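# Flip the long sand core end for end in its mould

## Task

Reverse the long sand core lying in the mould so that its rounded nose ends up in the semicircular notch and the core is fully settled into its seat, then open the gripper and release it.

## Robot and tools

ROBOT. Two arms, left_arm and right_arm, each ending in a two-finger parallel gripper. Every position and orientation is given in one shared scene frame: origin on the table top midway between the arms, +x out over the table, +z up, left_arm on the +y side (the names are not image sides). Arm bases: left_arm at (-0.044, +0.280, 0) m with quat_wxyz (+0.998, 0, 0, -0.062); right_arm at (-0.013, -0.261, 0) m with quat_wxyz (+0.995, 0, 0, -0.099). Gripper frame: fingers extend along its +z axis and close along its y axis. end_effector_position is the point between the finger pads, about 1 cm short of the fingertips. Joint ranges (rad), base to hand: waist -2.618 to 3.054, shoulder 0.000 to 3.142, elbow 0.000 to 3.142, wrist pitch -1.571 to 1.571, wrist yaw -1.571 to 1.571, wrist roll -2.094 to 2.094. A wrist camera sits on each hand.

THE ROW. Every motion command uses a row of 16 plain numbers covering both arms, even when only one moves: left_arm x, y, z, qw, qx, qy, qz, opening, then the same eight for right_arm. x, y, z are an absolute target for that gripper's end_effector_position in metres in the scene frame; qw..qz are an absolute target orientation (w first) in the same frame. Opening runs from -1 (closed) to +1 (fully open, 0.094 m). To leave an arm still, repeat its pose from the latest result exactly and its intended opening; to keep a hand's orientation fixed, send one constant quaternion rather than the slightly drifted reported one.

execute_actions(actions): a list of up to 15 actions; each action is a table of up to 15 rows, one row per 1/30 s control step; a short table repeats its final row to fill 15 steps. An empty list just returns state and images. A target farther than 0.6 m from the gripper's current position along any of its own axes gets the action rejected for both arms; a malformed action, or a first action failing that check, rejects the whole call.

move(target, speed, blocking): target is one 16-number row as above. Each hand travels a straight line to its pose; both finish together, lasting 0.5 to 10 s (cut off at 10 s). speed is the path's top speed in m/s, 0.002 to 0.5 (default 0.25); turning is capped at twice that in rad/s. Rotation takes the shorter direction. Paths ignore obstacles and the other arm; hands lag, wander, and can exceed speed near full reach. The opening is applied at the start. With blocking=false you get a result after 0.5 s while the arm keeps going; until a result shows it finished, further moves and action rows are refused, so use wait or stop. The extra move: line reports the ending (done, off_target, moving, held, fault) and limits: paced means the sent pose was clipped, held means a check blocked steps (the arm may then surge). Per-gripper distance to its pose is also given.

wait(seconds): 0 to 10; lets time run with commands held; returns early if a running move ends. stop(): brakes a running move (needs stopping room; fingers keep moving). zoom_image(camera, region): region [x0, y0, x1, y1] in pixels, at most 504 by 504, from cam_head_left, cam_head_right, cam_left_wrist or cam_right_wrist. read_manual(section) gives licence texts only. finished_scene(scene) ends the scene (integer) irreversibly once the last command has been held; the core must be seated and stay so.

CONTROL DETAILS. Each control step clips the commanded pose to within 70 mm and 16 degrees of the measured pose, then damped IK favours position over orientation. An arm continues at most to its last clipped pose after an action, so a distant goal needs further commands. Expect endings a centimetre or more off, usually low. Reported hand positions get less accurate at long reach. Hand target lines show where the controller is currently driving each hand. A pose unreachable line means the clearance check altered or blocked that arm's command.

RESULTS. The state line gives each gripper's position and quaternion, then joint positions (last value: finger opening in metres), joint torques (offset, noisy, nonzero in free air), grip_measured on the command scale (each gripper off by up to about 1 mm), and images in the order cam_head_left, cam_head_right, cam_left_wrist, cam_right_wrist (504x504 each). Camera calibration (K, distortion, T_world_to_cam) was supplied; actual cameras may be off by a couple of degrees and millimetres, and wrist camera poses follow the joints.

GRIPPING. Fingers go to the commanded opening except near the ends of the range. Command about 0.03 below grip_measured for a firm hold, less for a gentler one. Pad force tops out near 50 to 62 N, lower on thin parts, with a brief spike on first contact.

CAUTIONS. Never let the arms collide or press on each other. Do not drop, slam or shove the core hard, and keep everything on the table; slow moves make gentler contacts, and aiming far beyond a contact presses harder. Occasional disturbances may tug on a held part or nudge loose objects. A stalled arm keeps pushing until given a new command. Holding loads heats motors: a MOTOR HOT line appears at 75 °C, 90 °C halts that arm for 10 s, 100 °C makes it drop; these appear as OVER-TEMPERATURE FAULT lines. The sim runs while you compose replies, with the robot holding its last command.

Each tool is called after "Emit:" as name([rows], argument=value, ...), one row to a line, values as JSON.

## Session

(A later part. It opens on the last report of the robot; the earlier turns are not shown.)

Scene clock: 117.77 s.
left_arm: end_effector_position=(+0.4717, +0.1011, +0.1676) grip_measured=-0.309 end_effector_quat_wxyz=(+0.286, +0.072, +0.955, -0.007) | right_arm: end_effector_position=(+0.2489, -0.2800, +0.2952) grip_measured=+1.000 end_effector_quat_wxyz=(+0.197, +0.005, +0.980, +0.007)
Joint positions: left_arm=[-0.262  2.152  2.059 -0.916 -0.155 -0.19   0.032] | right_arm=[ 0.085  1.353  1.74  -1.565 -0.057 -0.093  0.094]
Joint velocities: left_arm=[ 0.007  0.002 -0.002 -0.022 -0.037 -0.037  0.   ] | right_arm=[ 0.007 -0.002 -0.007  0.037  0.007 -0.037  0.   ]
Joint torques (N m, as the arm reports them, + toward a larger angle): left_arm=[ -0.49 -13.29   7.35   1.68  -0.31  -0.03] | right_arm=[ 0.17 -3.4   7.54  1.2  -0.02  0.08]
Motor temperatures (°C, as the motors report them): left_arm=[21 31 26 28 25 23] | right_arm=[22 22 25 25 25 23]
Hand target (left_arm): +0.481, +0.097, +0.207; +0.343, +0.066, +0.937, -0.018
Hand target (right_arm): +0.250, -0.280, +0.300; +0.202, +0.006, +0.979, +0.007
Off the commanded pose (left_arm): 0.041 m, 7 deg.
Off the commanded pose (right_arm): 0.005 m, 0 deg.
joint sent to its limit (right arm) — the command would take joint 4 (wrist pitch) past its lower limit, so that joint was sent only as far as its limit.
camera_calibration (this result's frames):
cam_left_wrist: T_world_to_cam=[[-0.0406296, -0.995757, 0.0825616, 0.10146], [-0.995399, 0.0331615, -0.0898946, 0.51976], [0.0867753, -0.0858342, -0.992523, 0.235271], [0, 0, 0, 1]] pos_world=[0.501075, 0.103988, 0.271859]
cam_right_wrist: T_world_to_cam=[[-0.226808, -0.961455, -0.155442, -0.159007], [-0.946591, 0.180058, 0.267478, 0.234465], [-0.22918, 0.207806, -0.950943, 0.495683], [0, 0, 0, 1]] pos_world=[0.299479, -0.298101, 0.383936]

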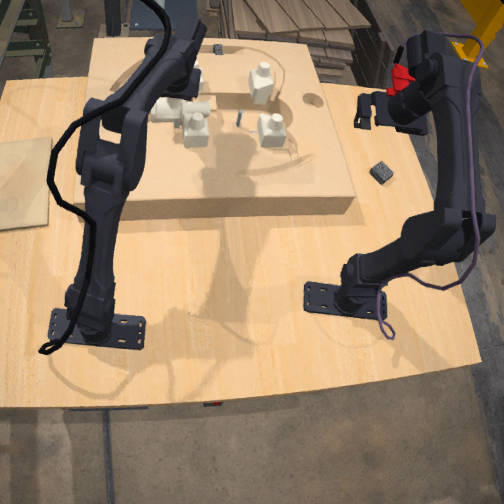

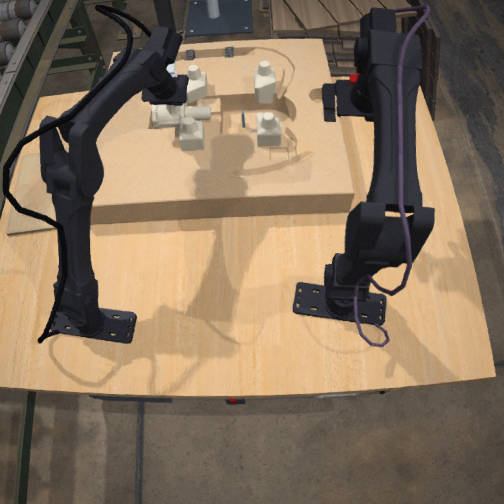

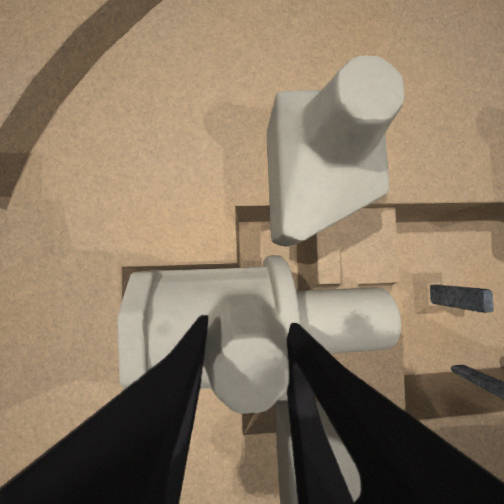

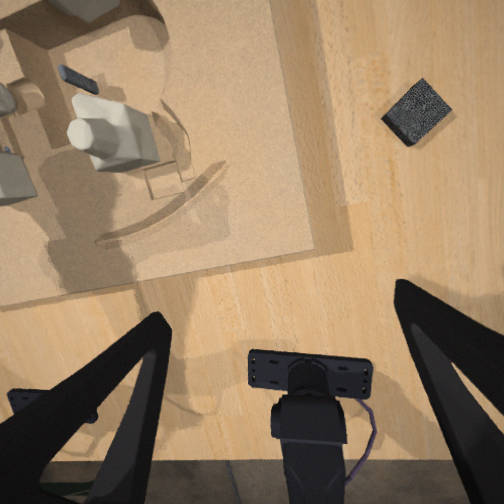

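Emit:
execute_actions([
  [[0.483,0.0967,0.203,0.3398,0.0664,0.9379,-0.0182,-0.4,0.25,-0.28,0.30,0.197,0.006,0.980,0.008,1],[0.482,0.097,0.200,0.3355,0.0669,0.9394,-0.0173,-0.4,0.25,-0.28,0.30,0.197,0.006,0.980,0.008,1],[0.481,0.0973,0.197,0.3313,0.0674,0.9409,-0.0164,-0.4,0.25,-0.28,0.30,0.197,0.006,0.980,0.008,1],[0.480,0.0977,0.194,0.3270,0.0679,0.9424,-0.0155,-0.4,0.25,-0.28,0.30,0.197,0.006,0.980,0.008,1],[0.479,0.098,0.191,0.3228,0.0685,0.9438,-0.0146,-0.4,0.25,-0.28,0.30,0.197,0.006,0.980,0.008,1],[0.478,0.0983,0.188,0.3185,0.0690,0.9453,-0.0138,-0.4,0.25,-0.28,0.30,0.197,0.006,0.980,0.008,1],[0.477,0.0987,0.185,0.3143,0.0695,0.9467,-0.0129,-0.4,0.25,-0.28,0.30,0.197,0.006,0.980,0.008,1],[0.477,0.099,0.185,0.3100,0.0700,0.9481,-0.0120,-0.4,0.25,-0.28,0.30,0.197,0.006,0.980,0.008,1]],
  [[0.477,0.099,0.185,0.3100,0.0700,0.9481,-0.0120,-0.2,0.25,-0.28,0.30,0.197,0.006,0.980,0.008,1],[0.477,0.099,0.185,0.3100,0.0700,0.9481,-0.0120,-0.1,0.25,-0.28,0.30,0.197,0.006,0.980,0.008,1],[0.477,0.099,0.185,0.3100,0.0700,0.9481,-0.0120,0.0,0.25,-0.28,0.30,0.197,0.006,0.980,0.008,1],[0.477,0.099,0.185,0.3100,0.0700,0.9481,-0.0120,0.1,0.25,-0.28,0.30,0.197,0.006,0.980,0.008,1]],
])

Scene clock: 119.30 s.
left_arm: end_effector_position=(+0.4730, +0.1018, +0.1674) grip_measured=+0.098 end_effector_quat_wxyz=(+0.289, +0.071, +0.955, -0.005) | right_arm: end_effector_position=(+0.2489, -0.2800, +0.2952) grip_measured=+1.000 end_effector_quat_wxyz=(+0.197, +0.005, +0.980, +0.007)
Joint positions: left_arm=[-0.262  2.152  2.055 -0.908 -0.161 -0.19   0.052] | right_arm=[ 0.085  1.353  1.74  -1.565 -0.057 -0.093  0.094]
Joint velocities: left_arm=[-0.017  0.007  0.032 -0.066  0.007  0.022 -0.002] | right_arm=[-0.022 -0.002 -0.007 -0.007 -0.022 -0.051  0.   ]
Joint torques (N m, as the arm reports them, + toward a larger angle): left_arm=[ -0.35 -11.29   8.14   1.29  -0.11   0.  ] | right_arm=[ 0.   -3.33  7.54  1.21 -0.02  0.08]
Motor temperatures (°C, as the motors report them): left_arm=[21 31 26 28 25 23] | right_arm=[22 22 25 25 25 23]
Hand target (left_arm): +0.476, +0.099, +0.185; +0.310, +0.070, +0.948, -0.012
Hand target (right_arm): +0.250, -0.280, +0.300; +0.202, +0.006, +0.979, +0.007
Off the commanded pose (left_arm): 0.018 m, 3 deg.
Off the commanded pose (right_arm): 0.005 m, 0 deg.
joint sent to its limit (right arm) — the command would take joint 4 (wrist pitch) past its lower limit, so that joint was sent only as far as its limit.
camera_calibration (this result's frames):
cam_left_wrist: T_world_to_cam=[[-0.0378531, -0.996144, 0.0791442, 0.101473], [-0.994962, 0.0302132, -0.0955942, 0.522011], [0.0928344, -0.082364, -0.992269, 0.231798], [0, 0, 0, 1]] pos_world=[0.501703, 0.104402, 0.271877]
cam_right_wrist: T_world_to_cam=[[-0.226808, -0.961455, -0.155442, -0.159007], [-0.946591, 0.180058, 0.267478, 0.234465], [-0.22918, 0.207806, -0.950943, 0.495683], [0, 0, 0, 1]] pos_world=[0.299479, -0.298101, 0.383936]

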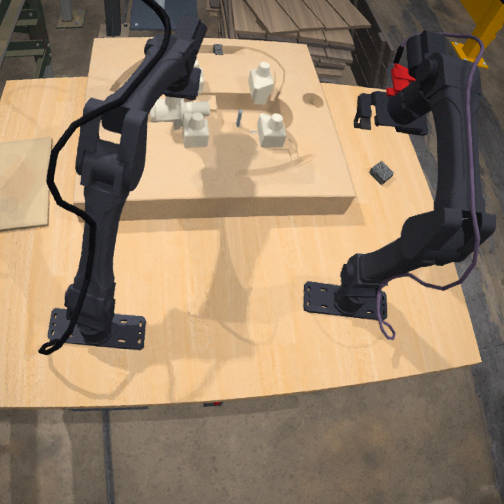

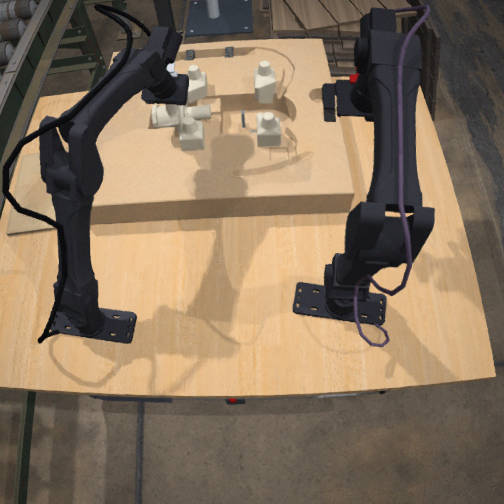

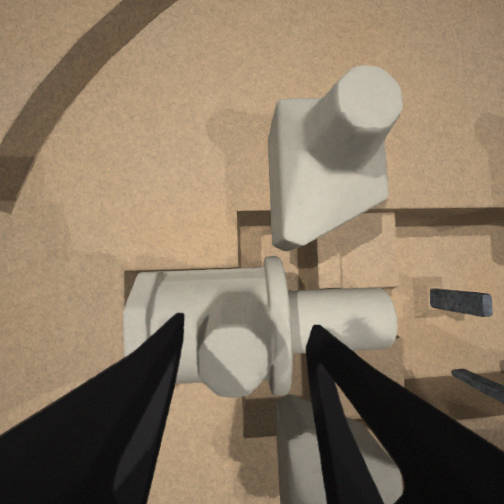

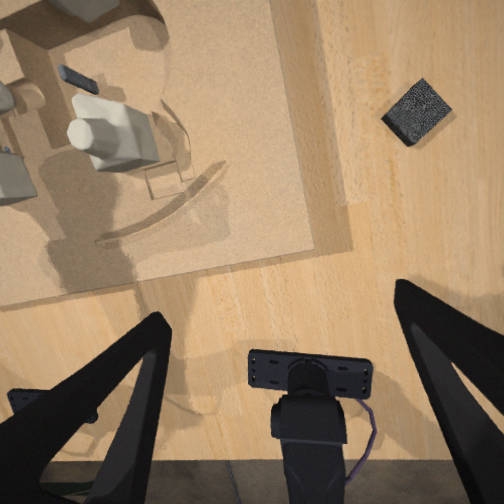

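Emit:
move(target=[0.44,0.09,0.29,0.3100,0.0700,0.9481,-0.0120,0.1,0.25,-0.28,0.30,0.197,0.006,0.980,0.008,1], speed=0.12)

Scene clock: 121.53 s.
left_arm: end_effector_position=(+0.4375, +0.0927, +0.2842) grip_measured=+0.098 end_effector_quat_wxyz=(+0.305, +0.072, +0.950, -0.014) | right_arm: end_effector_position=(+0.2489, -0.2800, +0.2952) grip_measured=+1.000 end_effector_quat_wxyz=(+0.197, +0.005, +0.980, +0.007)
Joint positions: left_arm=[-0.311  2.255  2.724 -1.444 -0.181 -0.228  0.052] | right_arm=[ 0.085  1.353  1.74  -1.565 -0.057 -0.093  0.094]
Joint velocities: left_arm=[-0.007  0.007  0.017 -0.051 -0.081  0.022 -0.   ] | right_arm=[ 0.002  0.017 -0.017  0.051 -0.022 -0.022  0.   ]
Joint torques (N m, as the arm reports them, + toward a larger angle): left_arm=[-0.64 -9.08  8.15  1.18 -0.25 -0.07] | right_arm=[ 0.08 -3.17  7.69  1.18  0.01  0.07]
Motor temperatures (°C, as the motors report them): left_arm=[21 31 26 27 25 23] | right_arm=[22 22 25 25 25 23]
Hand target (left_arm): +0.437, +0.091, +0.289; +0.311, +0.070, +0.948, -0.013
Hand target (right_arm): +0.250, -0.280, +0.300; +0.202, +0.006, +0.979, +0.007
Off the commanded pose (left_arm): 0.007 m, 1 deg.
Off the commanded pose (right_arm): 0.005 m, 0 deg.
joint sent to its limit (right arm) — the command would take joint 4 (wrist pitch) past its lower limit, so that joint was sent only as far as its limit.
move: done
camera_calibration (this result's frames):
cam_left_wrist: T_world_to_cam=[[-0.0468208, -0.994257, 0.0962294, 0.0807619], [-0.991192, 0.0342959, -0.127917, 0.505294], [0.123882, -0.101371, -0.987105, 0.336934], [0, 0, 0, 1]] pos_world=[0.462885, 0.0971238, 0.389453]
cam_right_wrist: T_world_to_cam=[[-0.226808, -0.961455, -0.155442, -0.159007], [-0.946591, 0.180058, 0.267478, 0.234465], [-0.22918, 0.207806, -0.950943, 0.495683], [0, 0, 0, 1]] pos_world=[0.299479, -0.298101, 0.383936]

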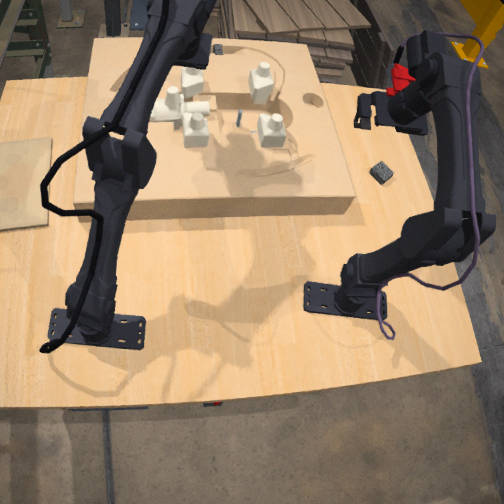

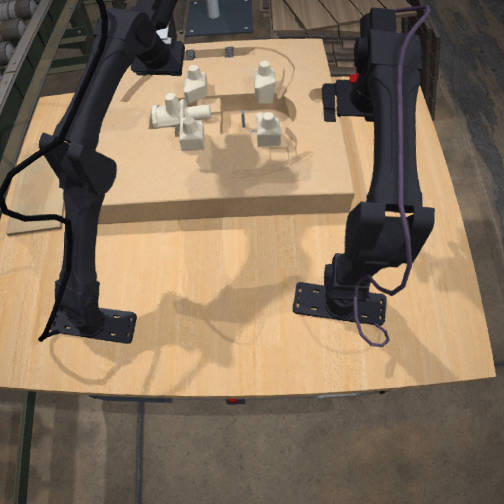

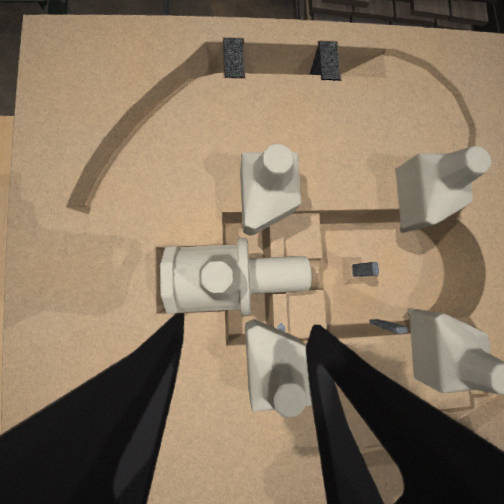

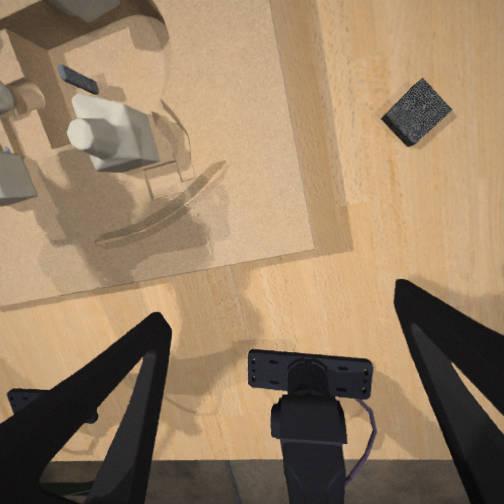

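Emit:
zoom_image(camera="cam_left_wrist", region=[140, 190, 360, 350])

Emit:
zoom_image(camera="cam_head_right", region=[130, 70, 260, 160])

Region (140, 190, 360, 350) of cam_left_wrist's 504x504 image, scaled by 2.291, with more detail than that image has; it fills the top 367 rows of this view, and the rest is white.

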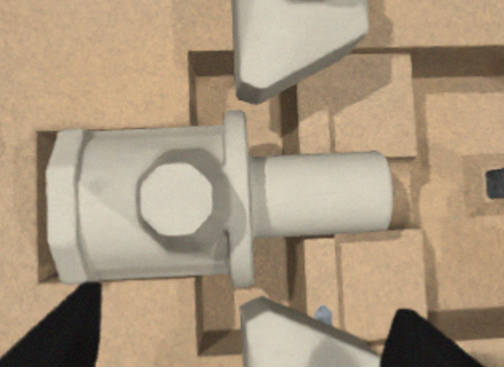

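Region (130, 70, 260, 160) of cam_head_right's 504x504 image, scaled by 3.877, with more detail than that image has; it fills the top 349 rows of this view, and the rest is white.

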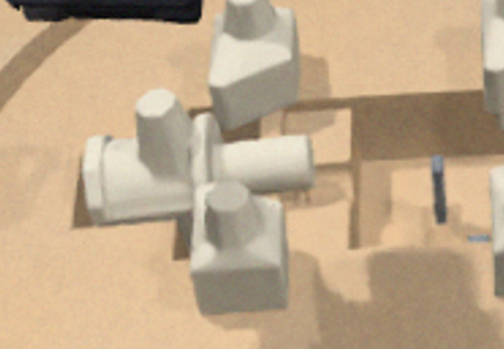

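Emit:
zoom_image(camera="cam_right_wrist", region=[0, 20, 120, 160])

Region (0, 20, 120, 160) of cam_right_wrist's 504x504 image, scaled by 3.600, with more detail than that image has; it fills the left 432 columns of this view, and the rest is white.

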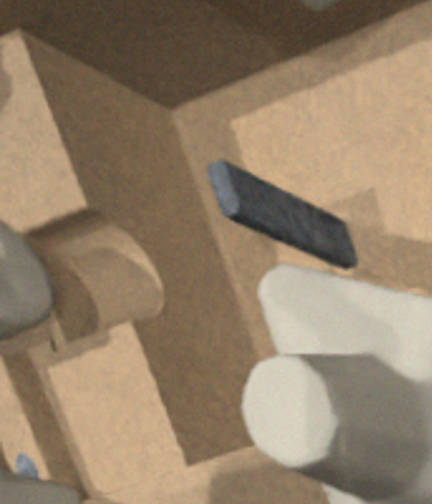

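Emit:
move(target=[0.476,0.099,0.181,0.3100,0.0700,0.9481,-0.0120,0.1,0.25,-0.28,0.30,0.197,0.006,0.980,0.008,1], speed=0.1)

Scene clock: 125.10 s.
left_arm: end_effector_position=(+0.4771, +0.0950, +0.1727) grip_measured=+0.098 end_effector_quat_wxyz=(+0.298, +0.072, +0.952, -0.008) | right_arm: end_effector_position=(+0.2489, -0.2800, +0.2952) grip_measured=+1.000 end_effector_quat_wxyz=(+0.197, +0.005, +0.980, +0.007)
Joint positions: left_arm=[-0.273  2.165  2.085 -0.906 -0.166 -0.195  0.052] | right_arm=[ 0.085  1.353  1.74  -1.565 -0.057 -0.093  0.094]
Joint velocities: left_arm=[-0.007 -0.012 -0.012  0.022  0.007 -0.007 -0.001] | right_arm=[-0.017 -0.007 -0.007 -0.007 -0.007 -0.037  0.   ]
Joint torques (N m, as the arm reports them, + toward a larger angle): left_arm=[  0.63 -11.64   5.49   1.4   -0.07   0.03] | right_arm=[ 0.15 -3.29  7.77  1.22 -0.02  0.04]
Motor temperatures (°C, as the motors report them): left_arm=[21 30 26 27 25 23] | right_arm=[22 22 25 25 25 23]
Hand target (left_arm): +0.478, +0.098, +0.182; +0.310, +0.070, +0.948, -0.011
Hand target (right_arm): +0.250, -0.280, +0.300; +0.202, +0.006, +0.979, +0.007
Off the commanded pose (left_arm): 0.009 m, 1 deg.
Off the commanded pose (right_arm): 0.005 m, 0 deg.
joint sent to its limit (right arm) — the command would take joint 4 (wrist pitch) past its lower limit, so that joint was sent only as far as its limit.
move: done
camera_calibration (this result's frames):
cam_left_wrist: T_world_to_cam=[[-0.0424317, -0.995501, 0.0847239, 0.0955841], [-0.992784, 0.0324917, -0.115433, 0.529012], [0.112161, -0.0890105, -0.989695, 0.227097], [0, 0, 0, 1]] pos_world=[0.503779, 0.0981795, 0.277724]
cam_right_wrist: T_world_to_cam=[[-0.226808, -0.961455, -0.155442, -0.159007], [-0.946591, 0.180058, 0.267478, 0.234465], [-0.22918, 0.207806, -0.950943, 0.495683], [0, 0, 0, 1]] pos_world=[0.299479, -0.298101, 0.383936]

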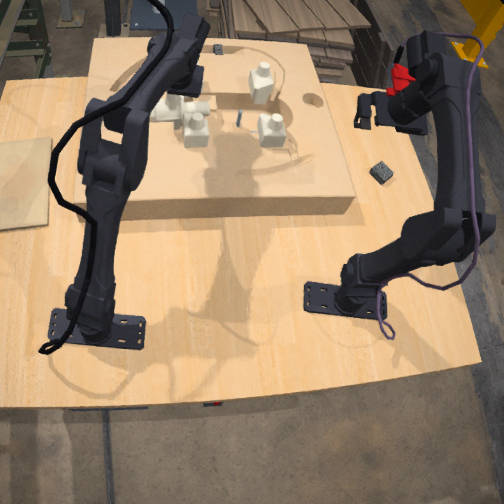

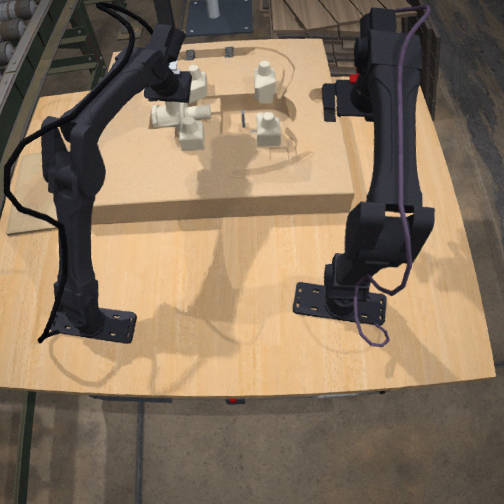

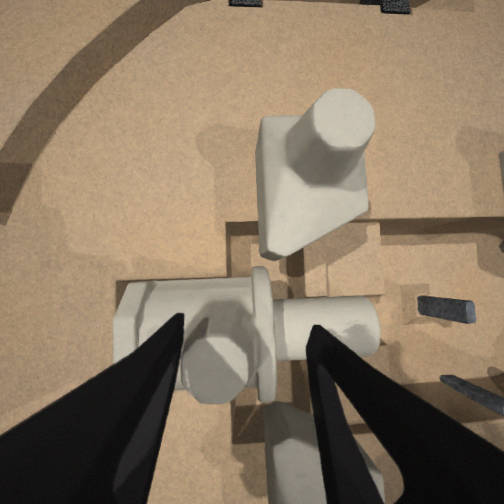

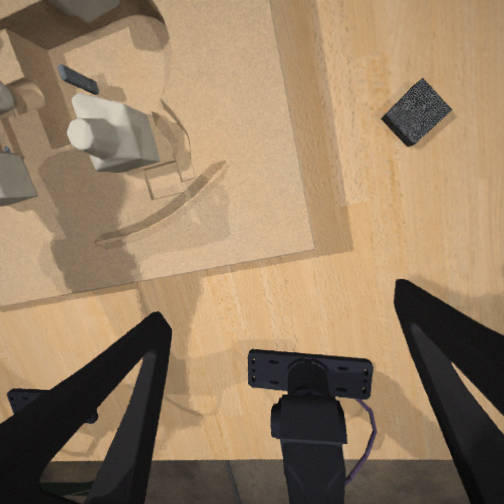

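Emit:
zoom_image(camera="cam_left_wrist", region=[200, 200, 420, 450])

Region (200, 200, 420, 450) of cam_left_wrist's 504x504 image, scaled by 2.016, with more detail than that image has; it fills the left 444 columns of this view, and the rest is white.

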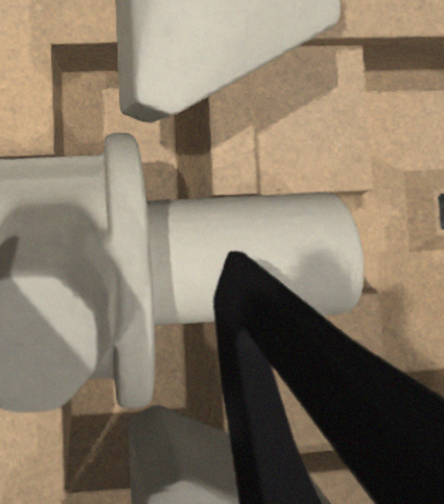

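Emit:
zoom_image(camera="cam_left_wrist", region=[90, 260, 250, 400])

Region (90, 260, 250, 400) of cam_left_wrist's 504x504 image, scaled by 3.150, with more detail than that image has; it fills the top 441 rows of this view, and the rest is white.

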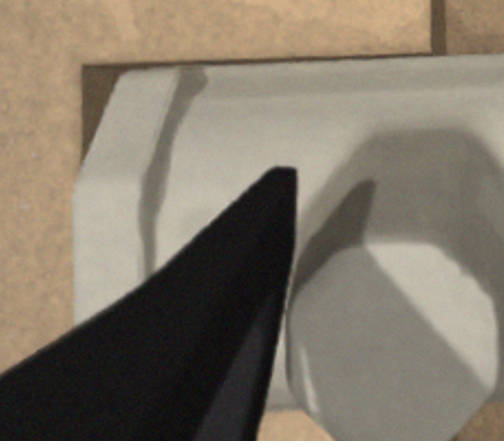

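Emit:
execute_actions([
  [[0.475,0.099,0.180,0.3100,0.0700,0.9481,-0.0120,0.1,0.25,-0.28,0.30,0.197,0.006,0.980,0.008,1],[0.4745,0.099,0.179,0.3100,0.0700,0.9481,-0.0120,0.1,0.25,-0.28,0.30,0.197,0.006,0.980,0.008,1],[0.474,0.099,0.178,0.3100,0.0700,0.9481,-0.0120,0.1,0.25,-0.28,0.30,0.197,0.006,0.980,0.008,1],[0.4735,0.099,0.177,0.3100,0.0700,0.9481,-0.0120,0.1,0.25,-0.28,0.30,0.197,0.006,0.980,0.008,1],[0.473,0.099,0.176,0.3100,0.0700,0.9481,-0.0120,0.1,0.25,-0.28,0.30,0.197,0.006,0.980,0.008,1],[0.4725,0.099,0.175,0.3100,0.0700,0.9481,-0.0120,0.1,0.25,-0.28,0.30,0.197,0.006,0.980,0.008,1]],
  [[0.4725,0.098,0.175,0.3100,0.0700,0.9481,-0.0120,0.1,0.25,-0.28,0.30,0.197,0.006,0.980,0.008,1],[0.4725,0.097,0.175,0.3100,0.0700,0.9481,-0.0120,0.1,0.25,-0.28,0.30,0.197,0.006,0.980,0.008,1],[0.4725,0.096,0.175,0.3100,0.0700,0.9481,-0.0120,0.1,0.25,-0.28,0.30,0.197,0.006,0.980,0.008,1],[0.4725,0.095,0.175,0.3100,0.0700,0.9481,-0.0120,0.1,0.25,-0.28,0.30,0.197,0.006,0.980,0.008,1],[0.4725,0.094,0.175,0.3100,0.0700,0.9481,-0.0120,0.1,0.25,-0.28,0.30,0.197,0.006,0.980,0.008,1],[0.4725,0.093,0.175,0.3100,0.0700,0.9481,-0.0120,0.1,0.25,-0.28,0.30,0.197,0.006,0.980,0.008,1],[0.4725,0.092,0.175,0.3100,0.0700,0.9481,-0.0120,0.1,0.25,-0.28,0.30,0.197,0.006,0.980,0.008,1],[0.4725,0.091,0.175,0.3100,0.0700,0.9481,-0.0120,0.1,0.25,-0.28,0.30,0.197,0.006,0.980,0.008,1],[0.4725,0.090,0.175,0.3100,0.0700,0.9481,-0.0120,0.1,0.25,-0.28,0.30,0.197,0.006,0.980,0.008,1],[0.4725,0.089,0.175,0.3100,0.0700,0.9481,-0.0120,0.1,0.25,-0.28,0.30,0.197,0.006,0.980,0.008,1],[0.4725,0.088,0.175,0.3100,0.0700,0.9481,-0.0120,0.1,0.25,-0.28,0.30,0.197,0.006,0.980,0.008,1],[0.4725,0.087,0.175,0.3100,0.0700,0.9481,-0.0120,0.1,0.25,-0.28,0.30,0.197,0.006,0.980,0.008,1],[0.4725,0.086,0.175,0.3100,0.0700,0.9481,-0.0120,0.1,0.25,-0.28,0.30,0.197,0.006,0.980,0.008,1]],
  [[0.4725,0.086,0.175,0.3100,0.0700,0.9481,-0.0120,0.1,0.25,-0.28,0.30,0.197,0.006,0.980,0.008,1]],
])

Scene clock: 133.17 s.
left_arm: end_effector_position=(+0.4730, +0.0966, +0.1621) grip_measured=+0.098 end_effector_quat_wxyz=(+0.298, +0.066, +0.952, -0.001) | right_arm: end_effector_position=(+0.2489, -0.2800, +0.2952) grip_measured=+1.000 end_effector_quat_wxyz=(+0.197, +0.005, +0.980, +0.007)
Joint positions: left_arm=[-0.279  2.143  2.01  -0.859 -0.185 -0.208  0.052] | right_arm=[ 0.085  1.353  1.74  -1.565 -0.057 -0.093  0.094]
Joint velocities: left_arm=[ 0.002  0.012  0.002 -0.007  0.037 -0.037  0.001] | right_arm=[-0.007 -0.002  0.012  0.007 -0.037  0.007  0.   ]
Joint torques (N m, as the arm reports them, + toward a larger angle): left_arm=[ -1.61 -10.76   8.53   1.21  -0.05  -0.08] | right_arm=[-0.02 -3.42  7.58  1.17 -0.02  0.07]
Motor temperatures (°C, as the motors report them): left_arm=[21 30 25 27 25 23] | right_arm=[22 22 25 25 25 23]
Hand target (left_arm): +0.472, +0.086, +0.175; +0.310, +0.070, +0.948, -0.012
Hand target (right_arm): +0.250, -0.280, +0.300; +0.202, +0.006, +0.979, +0.007
Off the commanded pose (left_arm): 0.017 m, 2 deg.
Off the commanded pose (right_arm): 0.005 m, 0 deg.
joint sent to its limit (right arm) — the command would take joint 4 (wrist pitch) past its lower limit, so that joint was sent only as far as its limit.
camera_calibration (this result's frames):
cam_left_wrist: T_world_to_cam=[[-0.027602, -0.996784, 0.0752276, 0.0926034], [-0.993228, 0.0188515, -0.114641, 0.525039], [0.112855, -0.0778825, -0.990554, 0.215974], [0, 0, 0, 1]] pos_world=[0.499665, 0.0992284, 0.267159]
cam_right_wrist: T_world_to_cam=[[-0.226808, -0.961455, -0.155442, -0.159007], [-0.946591, 0.180058, 0.267478, 0.234465], [-0.22918, 0.207806, -0.950943, 0.495683], [0, 0, 0, 1]] pos_world=[0.299479, -0.298101, 0.383936]

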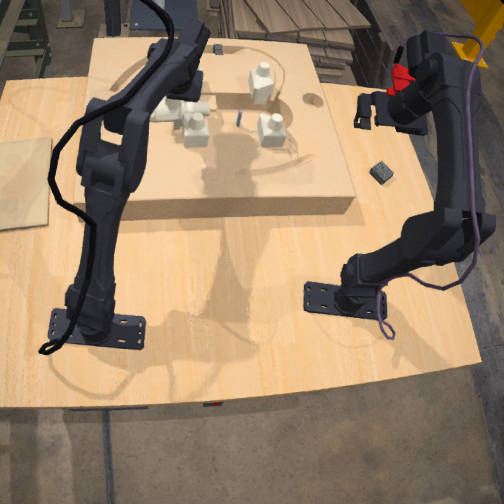

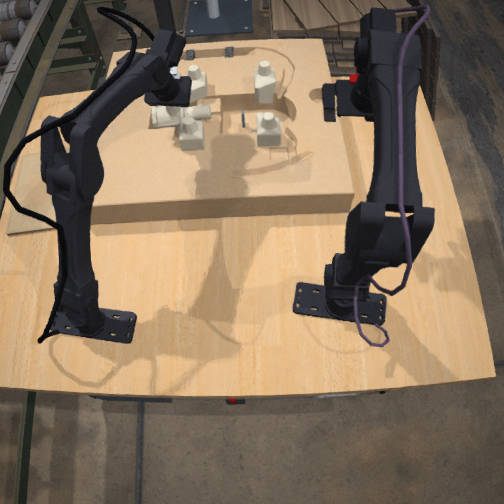

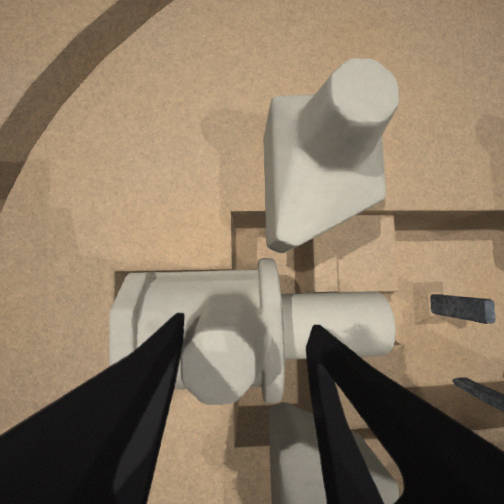

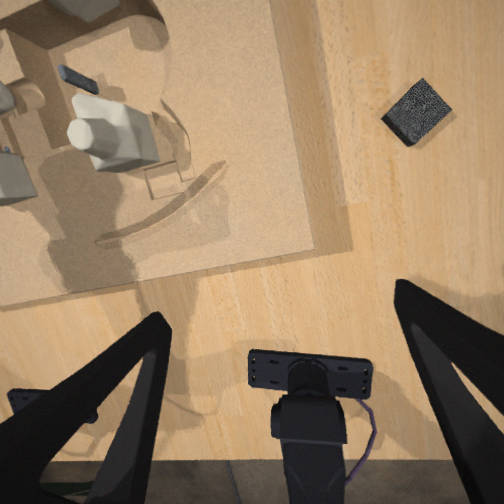

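Emit:
execute_actions([
  [[0.4725,0.088,0.176,0.3100,0.0700,0.9481,-0.0120,0.1,0.25,-0.28,0.30,0.197,0.006,0.980,0.008,1],[0.4725,0.090,0.176,0.3100,0.0700,0.9481,-0.0120,0.1,0.25,-0.28,0.30,0.197,0.006,0.980,0.008,1],[0.4725,0.092,0.176,0.3100,0.0700,0.9481,-0.0120,0.1,0.25,-0.28,0.30,0.197,0.006,0.980,0.008,1],[0.4725,0.094,0.176,0.3100,0.0700,0.9481,-0.0120,0.1,0.25,-0.28,0.30,0.197,0.006,0.980,0.008,1],[0.4725,0.096,0.176,0.3100,0.0700,0.9481,-0.0120,0.1,0.25,-0.28,0.30,0.197,0.006,0.980,0.008,1],[0.4725,0.098,0.176,0.3100,0.0700,0.9481,-0.0120,0.1,0.25,-0.28,0.30,0.197,0.006,0.980,0.008,1],[0.4725,0.100,0.176,0.3100,0.0700,0.9481,-0.0120,0.1,0.25,-0.28,0.30,0.197,0.006,0.980,0.008,1],[0.4725,0.102,0.176,0.3100,0.0700,0.9481,-0.0120,0.1,0.25,-0.28,0.30,0.197,0.006,0.980,0.008,1],[0.4725,0.104,0.176,0.3100,0.0700,0.9481,-0.0120,0.1,0.25,-0.28,0.30,0.197,0.006,0.980,0.008,1],[0.4725,0.106,0.176,0.3100,0.0700,0.9481,-0.0120,0.1,0.25,-0.28,0.30,0.197,0.006,0.980,0.008,1],[0.4725,0.108,0.176,0.3100,0.0700,0.9481,-0.0120,0.1,0.25,-0.28,0.30,0.197,0.006,0.980,0.008,1],[0.4725,0.110,0.176,0.3100,0.0700,0.9481,-0.0120,0.1,0.25,-0.28,0.30,0.197,0.006,0.980,0.008,1],[0.4725,0.112,0.176,0.3100,0.0700,0.9481,-0.0120,0.1,0.25,-0.28,0.30,0.197,0.006,0.980,0.008,1],[0.4725,0.114,0.176,0.3100,0.0700,0.9481,-0.0120,0.1,0.25,-0.28,0.30,0.197,0.006,0.980,0.008,1],[0.4725,0.116,0.176,0.3100,0.0700,0.9481,-0.0120,0.1,0.25,-0.28,0.30,0.197,0.006,0.980,0.008,1]],
  [[0.4725,0.117,0.176,0.3100,0.0700,0.9481,-0.0120,0.1,0.25,-0.28,0.30,0.197,0.006,0.980,0.008,1],[0.4725,0.118,0.176,0.3100,0.0700,0.9481,-0.0120,0.1,0.25,-0.28,0.30,0.197,0.006,0.980,0.008,1],[0.4725,0.119,0.176,0.3100,0.0700,0.9481,-0.0120,0.1,0.25,-0.28,0.30,0.197,0.006,0.980,0.008,1],[0.4725,0.120,0.176,0.3100,0.0700,0.9481,-0.0120,0.1,0.25,-0.28,0.30,0.197,0.006,0.980,0.008,1],[0.4725,0.121,0.176,0.3100,0.0700,0.9481,-0.0120,0.1,0.25,-0.28,0.30,0.197,0.006,0.980,0.008,1],[0.4725,0.122,0.176,0.3100,0.0700,0.9481,-0.0120,0.1,0.25,-0.28,0.30,0.197,0.006,0.980,0.008,1],[0.4725,0.123,0.176,0.3100,0.0700,0.9481,-0.0120,0.1,0.25,-0.28,0.30,0.197,0.006,0.980,0.008,1],[0.4725,0.124,0.176,0.3100,0.0700,0.9481,-0.0120,0.1,0.25,-0.28,0.30,0.197,0.006,0.980,0.008,1],[0.4725,0.125,0.176,0.3100,0.0700,0.9481,-0.0120,0.1,0.25,-0.28,0.30,0.197,0.006,0.980,0.008,1],[0.4725,0.126,0.176,0.3100,0.0700,0.9481,-0.0120,0.1,0.25,-0.28,0.30,0.197,0.006,0.980,0.008,1],[0.4725,0.127,0.176,0.3100,0.0700,0.9481,-0.0120,0.1,0.25,-0.28,0.30,0.197,0.006,0.980,0.008,1],[0.4725,0.128,0.176,0.3100,0.0700,0.9481,-0.0120,0.1,0.25,-0.28,0.30,0.197,0.006,0.980,0.008,1],[0.4725,0.129,0.176,0.3100,0.0700,0.9481,-0.0120,0.1,0.25,-0.28,0.30,0.197,0.006,0.980,0.008,1],[0.4725,0.130,0.176,0.3100,0.0700,0.9481,-0.0120,0.1,0.25,-0.28,0.30,0.197,0.006,0.980,0.008,1],[0.4725,0.131,0.176,0.3100,0.0700,0.9481,-0.0120,0.1,0.25,-0.28,0.30,0.197,0.006,0.980,0.008,1]],
  [[0.4725,0.132,0.176,0.3100,0.0700,0.9481,-0.0120,0.1,0.25,-0.28,0.30,0.197,0.006,0.980,0.008,1]],
])

Scene clock: 141.77 s.
left_arm: end_effector_position=(+0.4731, +0.1150, +0.1602) grip_measured=+0.099 end_effector_quat_wxyz=(+0.296, +0.081, +0.951, -0.026) | right_arm: end_effector_position=(+0.2489, -0.2800, +0.2952) grip_measured=+1.000 end_effector_quat_wxyz=(+0.197, +0.005, +0.980, +0.007)
Joint positions: left_arm=[-0.219  2.096  1.927 -0.806 -0.097 -0.143  0.052] | right_arm=[ 0.085  1.353  1.74  -1.565 -0.057 -0.093  0.094]
Joint velocities: left_arm=[ 0.002 -0.002 -0.002 -0.022 -0.022 -0.022  0.   ] | right_arm=[ 0.007 -0.002  0.012 -0.051 -0.007 -0.037  0.   ]
Joint torques (N m, as the arm reports them, + toward a larger angle): left_arm=[  1.95 -12.36   5.6    1.22  -0.4    0.05] | right_arm=[-0.07 -3.43  7.55  1.21 -0.03  0.08]
Motor temperatures (°C, as the motors report them): left_arm=[21 30 26 27 25 23] | right_arm=[22 22 26 25 25 23]
Hand target (left_arm): +0.472, +0.132, +0.176; +0.310, +0.070, +0.948, -0.011
Hand target (right_arm): +0.250, -0.280, +0.300; +0.202, +0.006, +0.979, +0.007
Off the commanded pose (left_arm): 0.023 m, 3 deg.
Off the commanded pose (right_arm): 0.005 m, 0 deg.
joint sent to its limit (right arm) — the command would take joint 4 (wrist pitch) past its lower limit, so that joint was sent only as far as its limit.
camera_calibration (this result's frames):
cam_left_wrist: T_world_to_cam=[[-0.0695355, -0.991133, 0.113228, 0.124136], [-0.992263, 0.0570151, -0.11029, 0.519031], [0.102857, -0.120021, -0.987429, 0.224548], [0, 0, 0, 1]] pos_world=[0.50055, 0.120393, 0.264913]
cam_right_wrist: T_world_to_cam=[[-0.226808, -0.961455, -0.155442, -0.159007], [-0.946591, 0.180058, 0.267478, 0.234465], [-0.22918, 0.207806, -0.950943, 0.495683], [0, 0, 0, 1]] pos_world=[0.299479, -0.298101, 0.383936]

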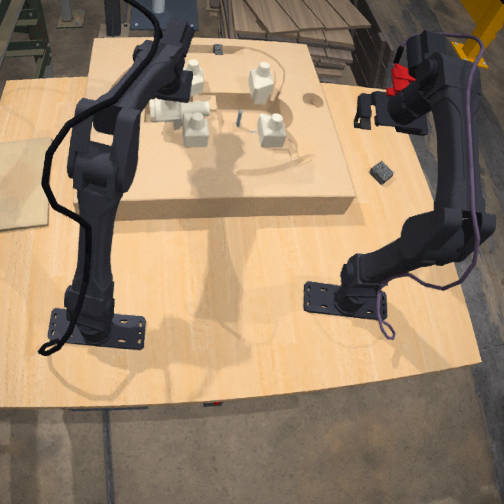

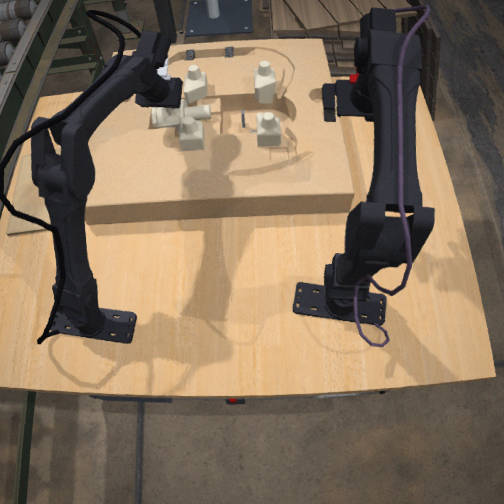

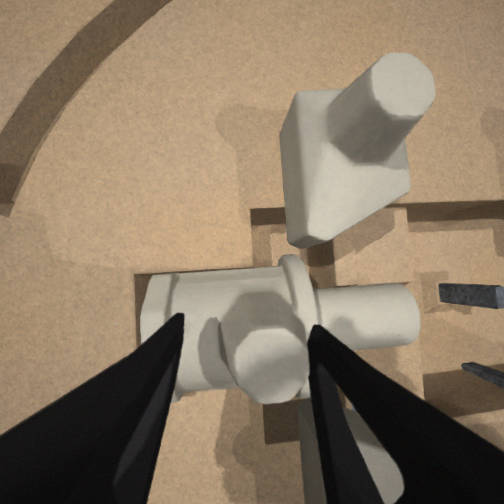

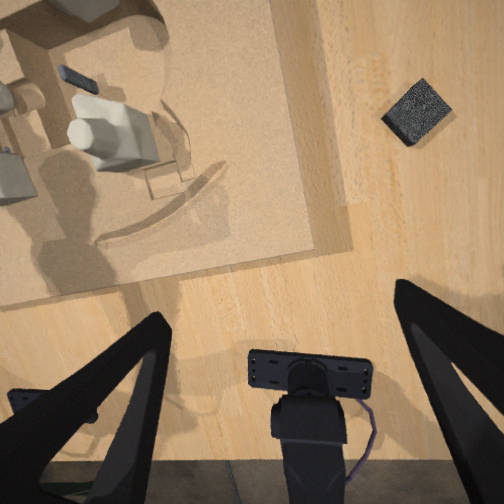

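Emit:
execute_actions([
  [[0.4725,0.128,0.176,0.3100,0.0700,0.9481,-0.0120,0.1,0.25,-0.28,0.30,0.197,0.006,0.980,0.008,1],[0.4725,0.124,0.176,0.3100,0.0700,0.9481,-0.0120,0.1,0.25,-0.28,0.30,0.197,0.006,0.980,0.008,1],[0.4725,0.120,0.176,0.3100,0.0700,0.9481,-0.0120,0.1,0.25,-0.28,0.30,0.197,0.006,0.980,0.008,1],[0.4725,0.116,0.176,0.3100,0.0700,0.9481,-0.0120,0.1,0.25,-0.28,0.30,0.197,0.006,0.980,0.008,1],[0.4725,0.112,0.176,0.3100,0.0700,0.9481,-0.0120,0.05,0.25,-0.28,0.30,0.197,0.006,0.980,0.008,1],[0.4725,0.109,0.176,0.3100,0.0700,0.9481,-0.0120,0.0,0.25,-0.28,0.30,0.197,0.006,0.980,0.008,1],[0.4725,0.106,0.176,0.3100,0.0700,0.9481,-0.0120,-0.05,0.25,-0.28,0.30,0.197,0.006,0.980,0.008,1],[0.4725,0.104,0.176,0.3100,0.0700,0.9481,-0.0120,-0.1,0.25,-0.28,0.30,0.197,0.006,0.980,0.008,1],[0.4725,0.103,0.176,0.3100,0.0700,0.9481,-0.0120,-0.15,0.25,-0.28,0.30,0.197,0.006,0.980,0.008,1],[0.4725,0.103,0.176,0.3100,0.0700,0.9481,-0.0120,-0.2,0.25,-0.28,0.30,0.197,0.006,0.980,0.008,1]],
  [[0.4725,0.104,0.176,0.3100,0.0700,0.9481,-0.0120,-0.25,0.25,-0.28,0.30,0.197,0.006,0.980,0.008,1],[0.4725,0.104,0.176,0.3100,0.0700,0.9481,-0.0120,-0.3,0.25,-0.28,0.30,0.197,0.006,0.980,0.008,1],[0.4725,0.104,0.176,0.3100,0.0700,0.9481,-0.0120,-0.35,0.25,-0.28,0.30,0.197,0.006,0.980,0.008,1],[0.4725,0.104,0.176,0.3100,0.0700,0.9481,-0.0120,-0.4,0.25,-0.28,0.30,0.197,0.006,0.980,0.008,1]],
])

Scene clock: 143.43 s.
left_arm: end_effector_position=(+0.4685, +0.1063, +0.1653) grip_measured=-0.352 end_effector_quat_wxyz=(+0.299, +0.070, +0.951, -0.011) | right_arm: end_effector_position=(+0.2489, -0.2800, +0.2952) grip_measured=+1.000 end_effector_quat_wxyz=(+0.197, +0.005, +0.980, +0.007)
Joint positions: left_arm=[-0.255  2.096  1.946 -0.83  -0.152 -0.184  0.03 ] | right_arm=[ 0.085  1.353  1.74  -1.565 -0.057 -0.093  0.094]
Joint velocities: left_arm=[-0.012 -0.012  0.012 -0.022  0.022  0.066  0.   ] | right_arm=[ 0.002 -0.012 -0.022  0.066  0.037 -0.037  0.   ]
Joint torques (N m, as the arm reports them, + toward a larger angle): left_arm=[-0.32 -9.69  9.76  1.18 -0.17 -0.02] | right_arm=[ 0.07 -3.37  7.61  1.19 -0.01  0.05]
Motor temperatures (°C, as the motors report them): left_arm=[21 30 26 27 25 23] | right_arm=[22 22 26 25 25 23]
Hand target (left_arm): +0.472, +0.104, +0.176; +0.310, +0.070, +0.948, -0.012
Hand target (right_arm): +0.250, -0.280, +0.300; +0.202, +0.006, +0.979, +0.007
Off the commanded pose (left_arm): 0.012 m, 1 deg.
Off the commanded pose (right_arm): 0.005 m, 0 deg.
joint sent to its limit (right arm) — the command would take joint 4 (wrist pitch) past its lower limit, so that joint was sent only as far as its limit.
camera_calibration (this result's frames):
cam_left_wrist: T_world_to_cam=[[-0.0417956, -0.994899, 0.0918058, 0.105608], [-0.992603, 0.0308644, -0.117416, 0.51964], [0.113983, -0.0960342, -0.98883, 0.221503], [0, 0, 0, 1]] pos_world=[0.494963, 0.110303, 0.270347]
cam_right_wrist: T_world_to_cam=[[-0.226808, -0.961455, -0.155442, -0.159007], [-0.946591, 0.180058, 0.267478, 0.234465], [-0.22918, 0.207806, -0.950943, 0.495683], [0, 0, 0, 1]] pos_world=[0.299479, -0.298101, 0.383936]

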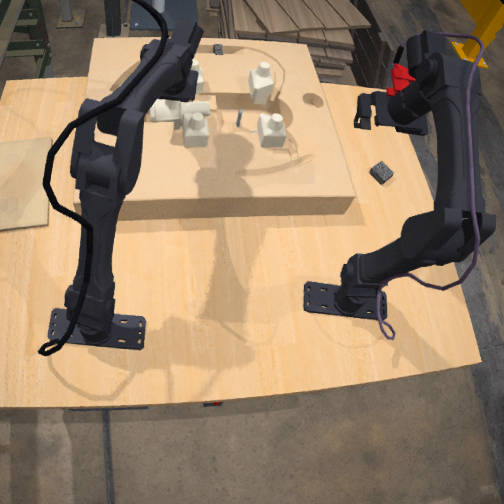

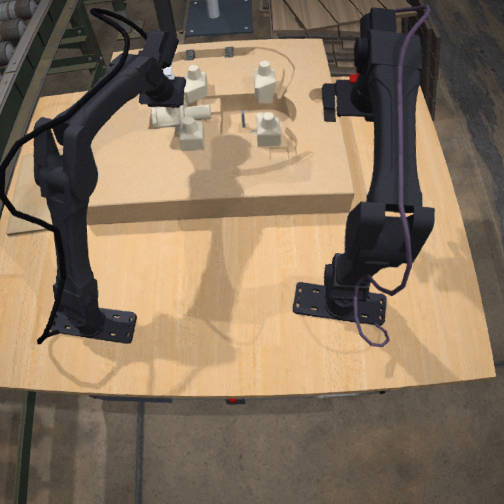

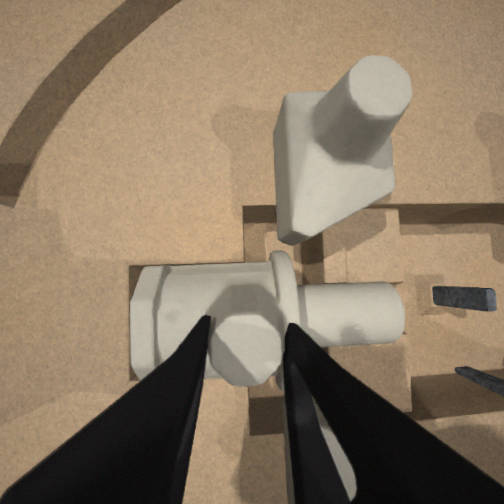

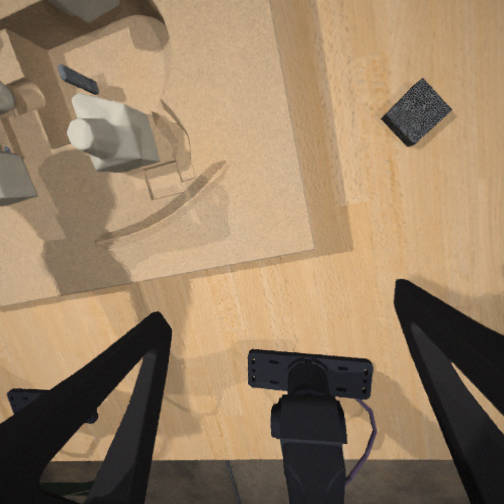

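Emit:
execute_actions([
  [[0.473,0.104,0.179,0.3143,0.0695,0.9467,-0.0129,-0.45,0.25,-0.28,0.30,0.197,0.006,0.980,0.008,1],[0.474,0.104,0.182,0.3185,0.0690,0.9453,-0.0138,-0.45,0.25,-0.28,0.30,0.197,0.006,0.980,0.008,1],[0.475,0.104,0.185,0.3228,0.0685,0.9438,-0.0146,-0.45,0.25,-0.28,0.30,0.197,0.006,0.980,0.008,1],[0.476,0.104,0.188,0.3270,0.0679,0.9424,-0.0155,-0.45,0.25,-0.28,0.30,0.197,0.006,0.980,0.008,1],[0.477,0.104,0.191,0.3313,0.0674,0.9409,-0.0164,-0.45,0.25,-0.28,0.30,0.197,0.006,0.980,0.008,1],[0.478,0.104,0.194,0.3355,0.0669,0.9394,-0.0173,-0.45,0.25,-0.28,0.30,0.197,0.006,0.980,0.008,1],[0.479,0.104,0.197,0.3398,0.0664,0.9379,-0.0182,-0.45,0.25,-0.28,0.30,0.197,0.006,0.980,0.008,1],[0.480,0.104,0.200,0.3440,0.0659,0.9363,-0.0190,-0.45,0.25,-0.28,0.30,0.197,0.006,0.980,0.008,1],[0.481,0.104,0.203,0.3483,0.0654,0.9347,-0.0199,-0.45,0.25,-0.28,0.30,0.197,0.006,0.980,0.008,1],[0.482,0.104,0.206,0.3525,0.0649,0.9331,-0.0208,-0.45,0.25,-0.28,0.30,0.197,0.006,0.980,0.008,1],[0.483,0.104,0.209,0.3568,0.0644,0.9315,-0.0217,-0.45,0.25,-0.28,0.30,0.197,0.006,0.980,0.008,1]],
  [[0.483,0.105,0.209,0.3568,0.0644,0.9315,-0.0217,-0.45,0.25,-0.28,0.30,0.197,0.006,0.980,0.008,1],[0.483,0.106,0.209,0.3568,0.0644,0.9315,-0.0217,-0.45,0.25,-0.28,0.30,0.197,0.006,0.980,0.008,1],[0.483,0.107,0.209,0.3568,0.0644,0.9315,-0.0217,-0.45,0.25,-0.28,0.30,0.197,0.006,0.980,0.008,1],[0.483,0.108,0.209,0.3568,0.0644,0.9315,-0.0217,-0.45,0.25,-0.28,0.30,0.197,0.006,0.980,0.008,1],[0.483,0.109,0.209,0.3568,0.0644,0.9315,-0.0217,-0.45,0.25,-0.28,0.30,0.197,0.006,0.980,0.008,1],[0.483,0.110,0.209,0.3568,0.0644,0.9315,-0.0217,-0.45,0.25,-0.28,0.30,0.197,0.006,0.980,0.008,1],[0.483,0.111,0.209,0.3568,0.0644,0.9315,-0.0217,-0.45,0.25,-0.28,0.30,0.197,0.006,0.980,0.008,1],[0.483,0.112,0.209,0.3568,0.0644,0.9315,-0.0217,-0.45,0.25,-0.28,0.30,0.197,0.006,0.980,0.008,1],[0.483,0.113,0.209,0.3568,0.0644,0.9315,-0.0217,-0.45,0.25,-0.28,0.30,0.197,0.006,0.980,0.008,1],[0.483,0.114,0.209,0.3568,0.0644,0.9315,-0.0217,-0.45,0.25,-0.28,0.30,0.197,0.006,0.980,0.008,1],[0.483,0.115,0.209,0.3568,0.0644,0.9315,-0.0217,-0.45,0.25,-0.28,0.30,0.197,0.006,0.980,0.008,1],[0.483,0.116,0.209,0.3568,0.0644,0.9315,-0.0217,-0.45,0.25,-0.28,0.30,0.197,0.006,0.980,0.008,1],[0.483,0.117,0.209,0.3568,0.0644,0.9315,-0.0217,-0.45,0.25,-0.28,0.30,0.197,0.006,0.980,0.008,1],[0.483,0.118,0.209,0.3568,0.0644,0.9315,-0.0217,-0.45,0.25,-0.28,0.30,0.197,0.006,0.980,0.008,1]],
  [[0.483,0.118,0.209,0.3568,0.0644,0.9315,-0.0217,-0.45,0.25,-0.28,0.30,0.197,0.006,0.980,0.008,1]],
])

Scene clock: 146.00 s.
left_arm: end_effector_position=(+0.4691, +0.1078, +0.1668) grip_measured=-0.352 end_effector_quat_wxyz=(+0.298, +0.081, +0.951, -0.019) | right_arm: end_effector_position=(+0.2489, -0.2800, +0.2952) grip_measured=+1.000 end_effector_quat_wxyz=(+0.197, +0.005, +0.980, +0.007)
Joint positions: left_arm=[-0.243  2.092  1.946 -0.829 -0.124 -0.158  0.03 ] | right_arm=[ 0.085  1.353  1.74  -1.565 -0.057 -0.093  0.094]
Joint velocities: left_arm=[ 0.012 -0.002  0.007 -0.022 -0.037  0.007  0.001] | right_arm=[-0.012 -0.007 -0.002 -0.007 -0.081 -0.037  0.   ]
Joint torques (N m, as the arm reports them, + toward a larger angle): left_arm=[  1.77 -13.45   7.2    1.69  -0.37   0.02] | right_arm=[ 0.05 -3.47  7.63  1.22 -0.05  0.08]
Motor temperatures (°C, as the motors report them): left_arm=[21 30 26 27 25 23] | right_arm=[22 22 26 25 25 23]
Hand target (left_arm): +0.480, +0.119, +0.209; +0.356, +0.064, +0.932, -0.020
Hand target (right_arm): +0.250, -0.280, +0.300; +0.202, +0.006, +0.979, +0.007
Off the commanded pose (left_arm): 0.046 m, 7 deg.
Off the commanded pose (right_arm): 0.005 m, 0 deg.
joint sent to its limit (right arm) — the command would take joint 4 (wrist pitch) past its lower limit, so that joint was sent only as far as its limit.
camera_calibration (this result's frames):
cam_left_wrist: T_world_to_cam=[[-0.0663041, -0.992711, 0.100643, 0.116766], [-0.991812, 0.0545364, -0.11548, 0.517159], [0.10915, -0.107476, -0.988198, 0.226473], [0, 0, 0, 1]] pos_world=[0.495947, 0.112051, 0.27177]
cam_right_wrist: T_world_to_cam=[[-0.226808, -0.961455, -0.155442, -0.159007], [-0.946591, 0.180058, 0.267478, 0.234465], [-0.22918, 0.207806, -0.950943, 0.495683], [0, 0, 0, 1]] pos_world=[0.299479, -0.298101, 0.383936]

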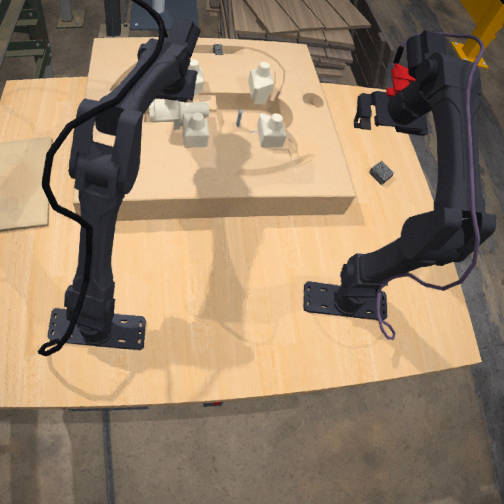

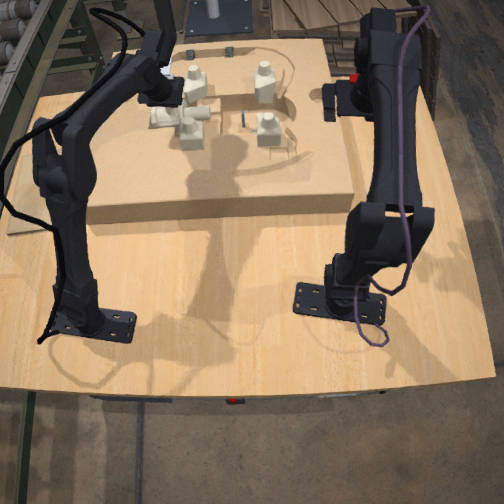

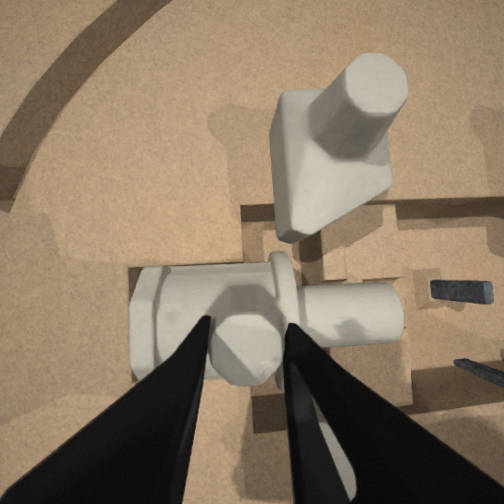

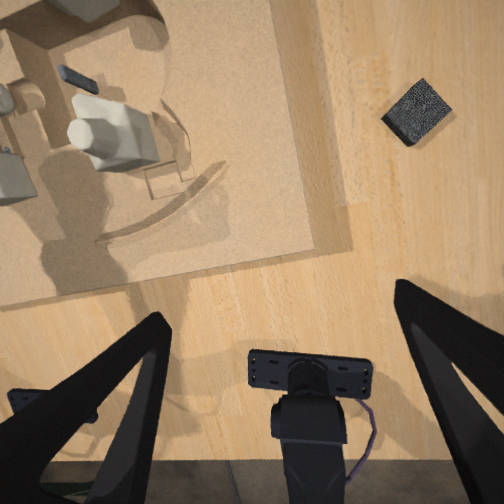

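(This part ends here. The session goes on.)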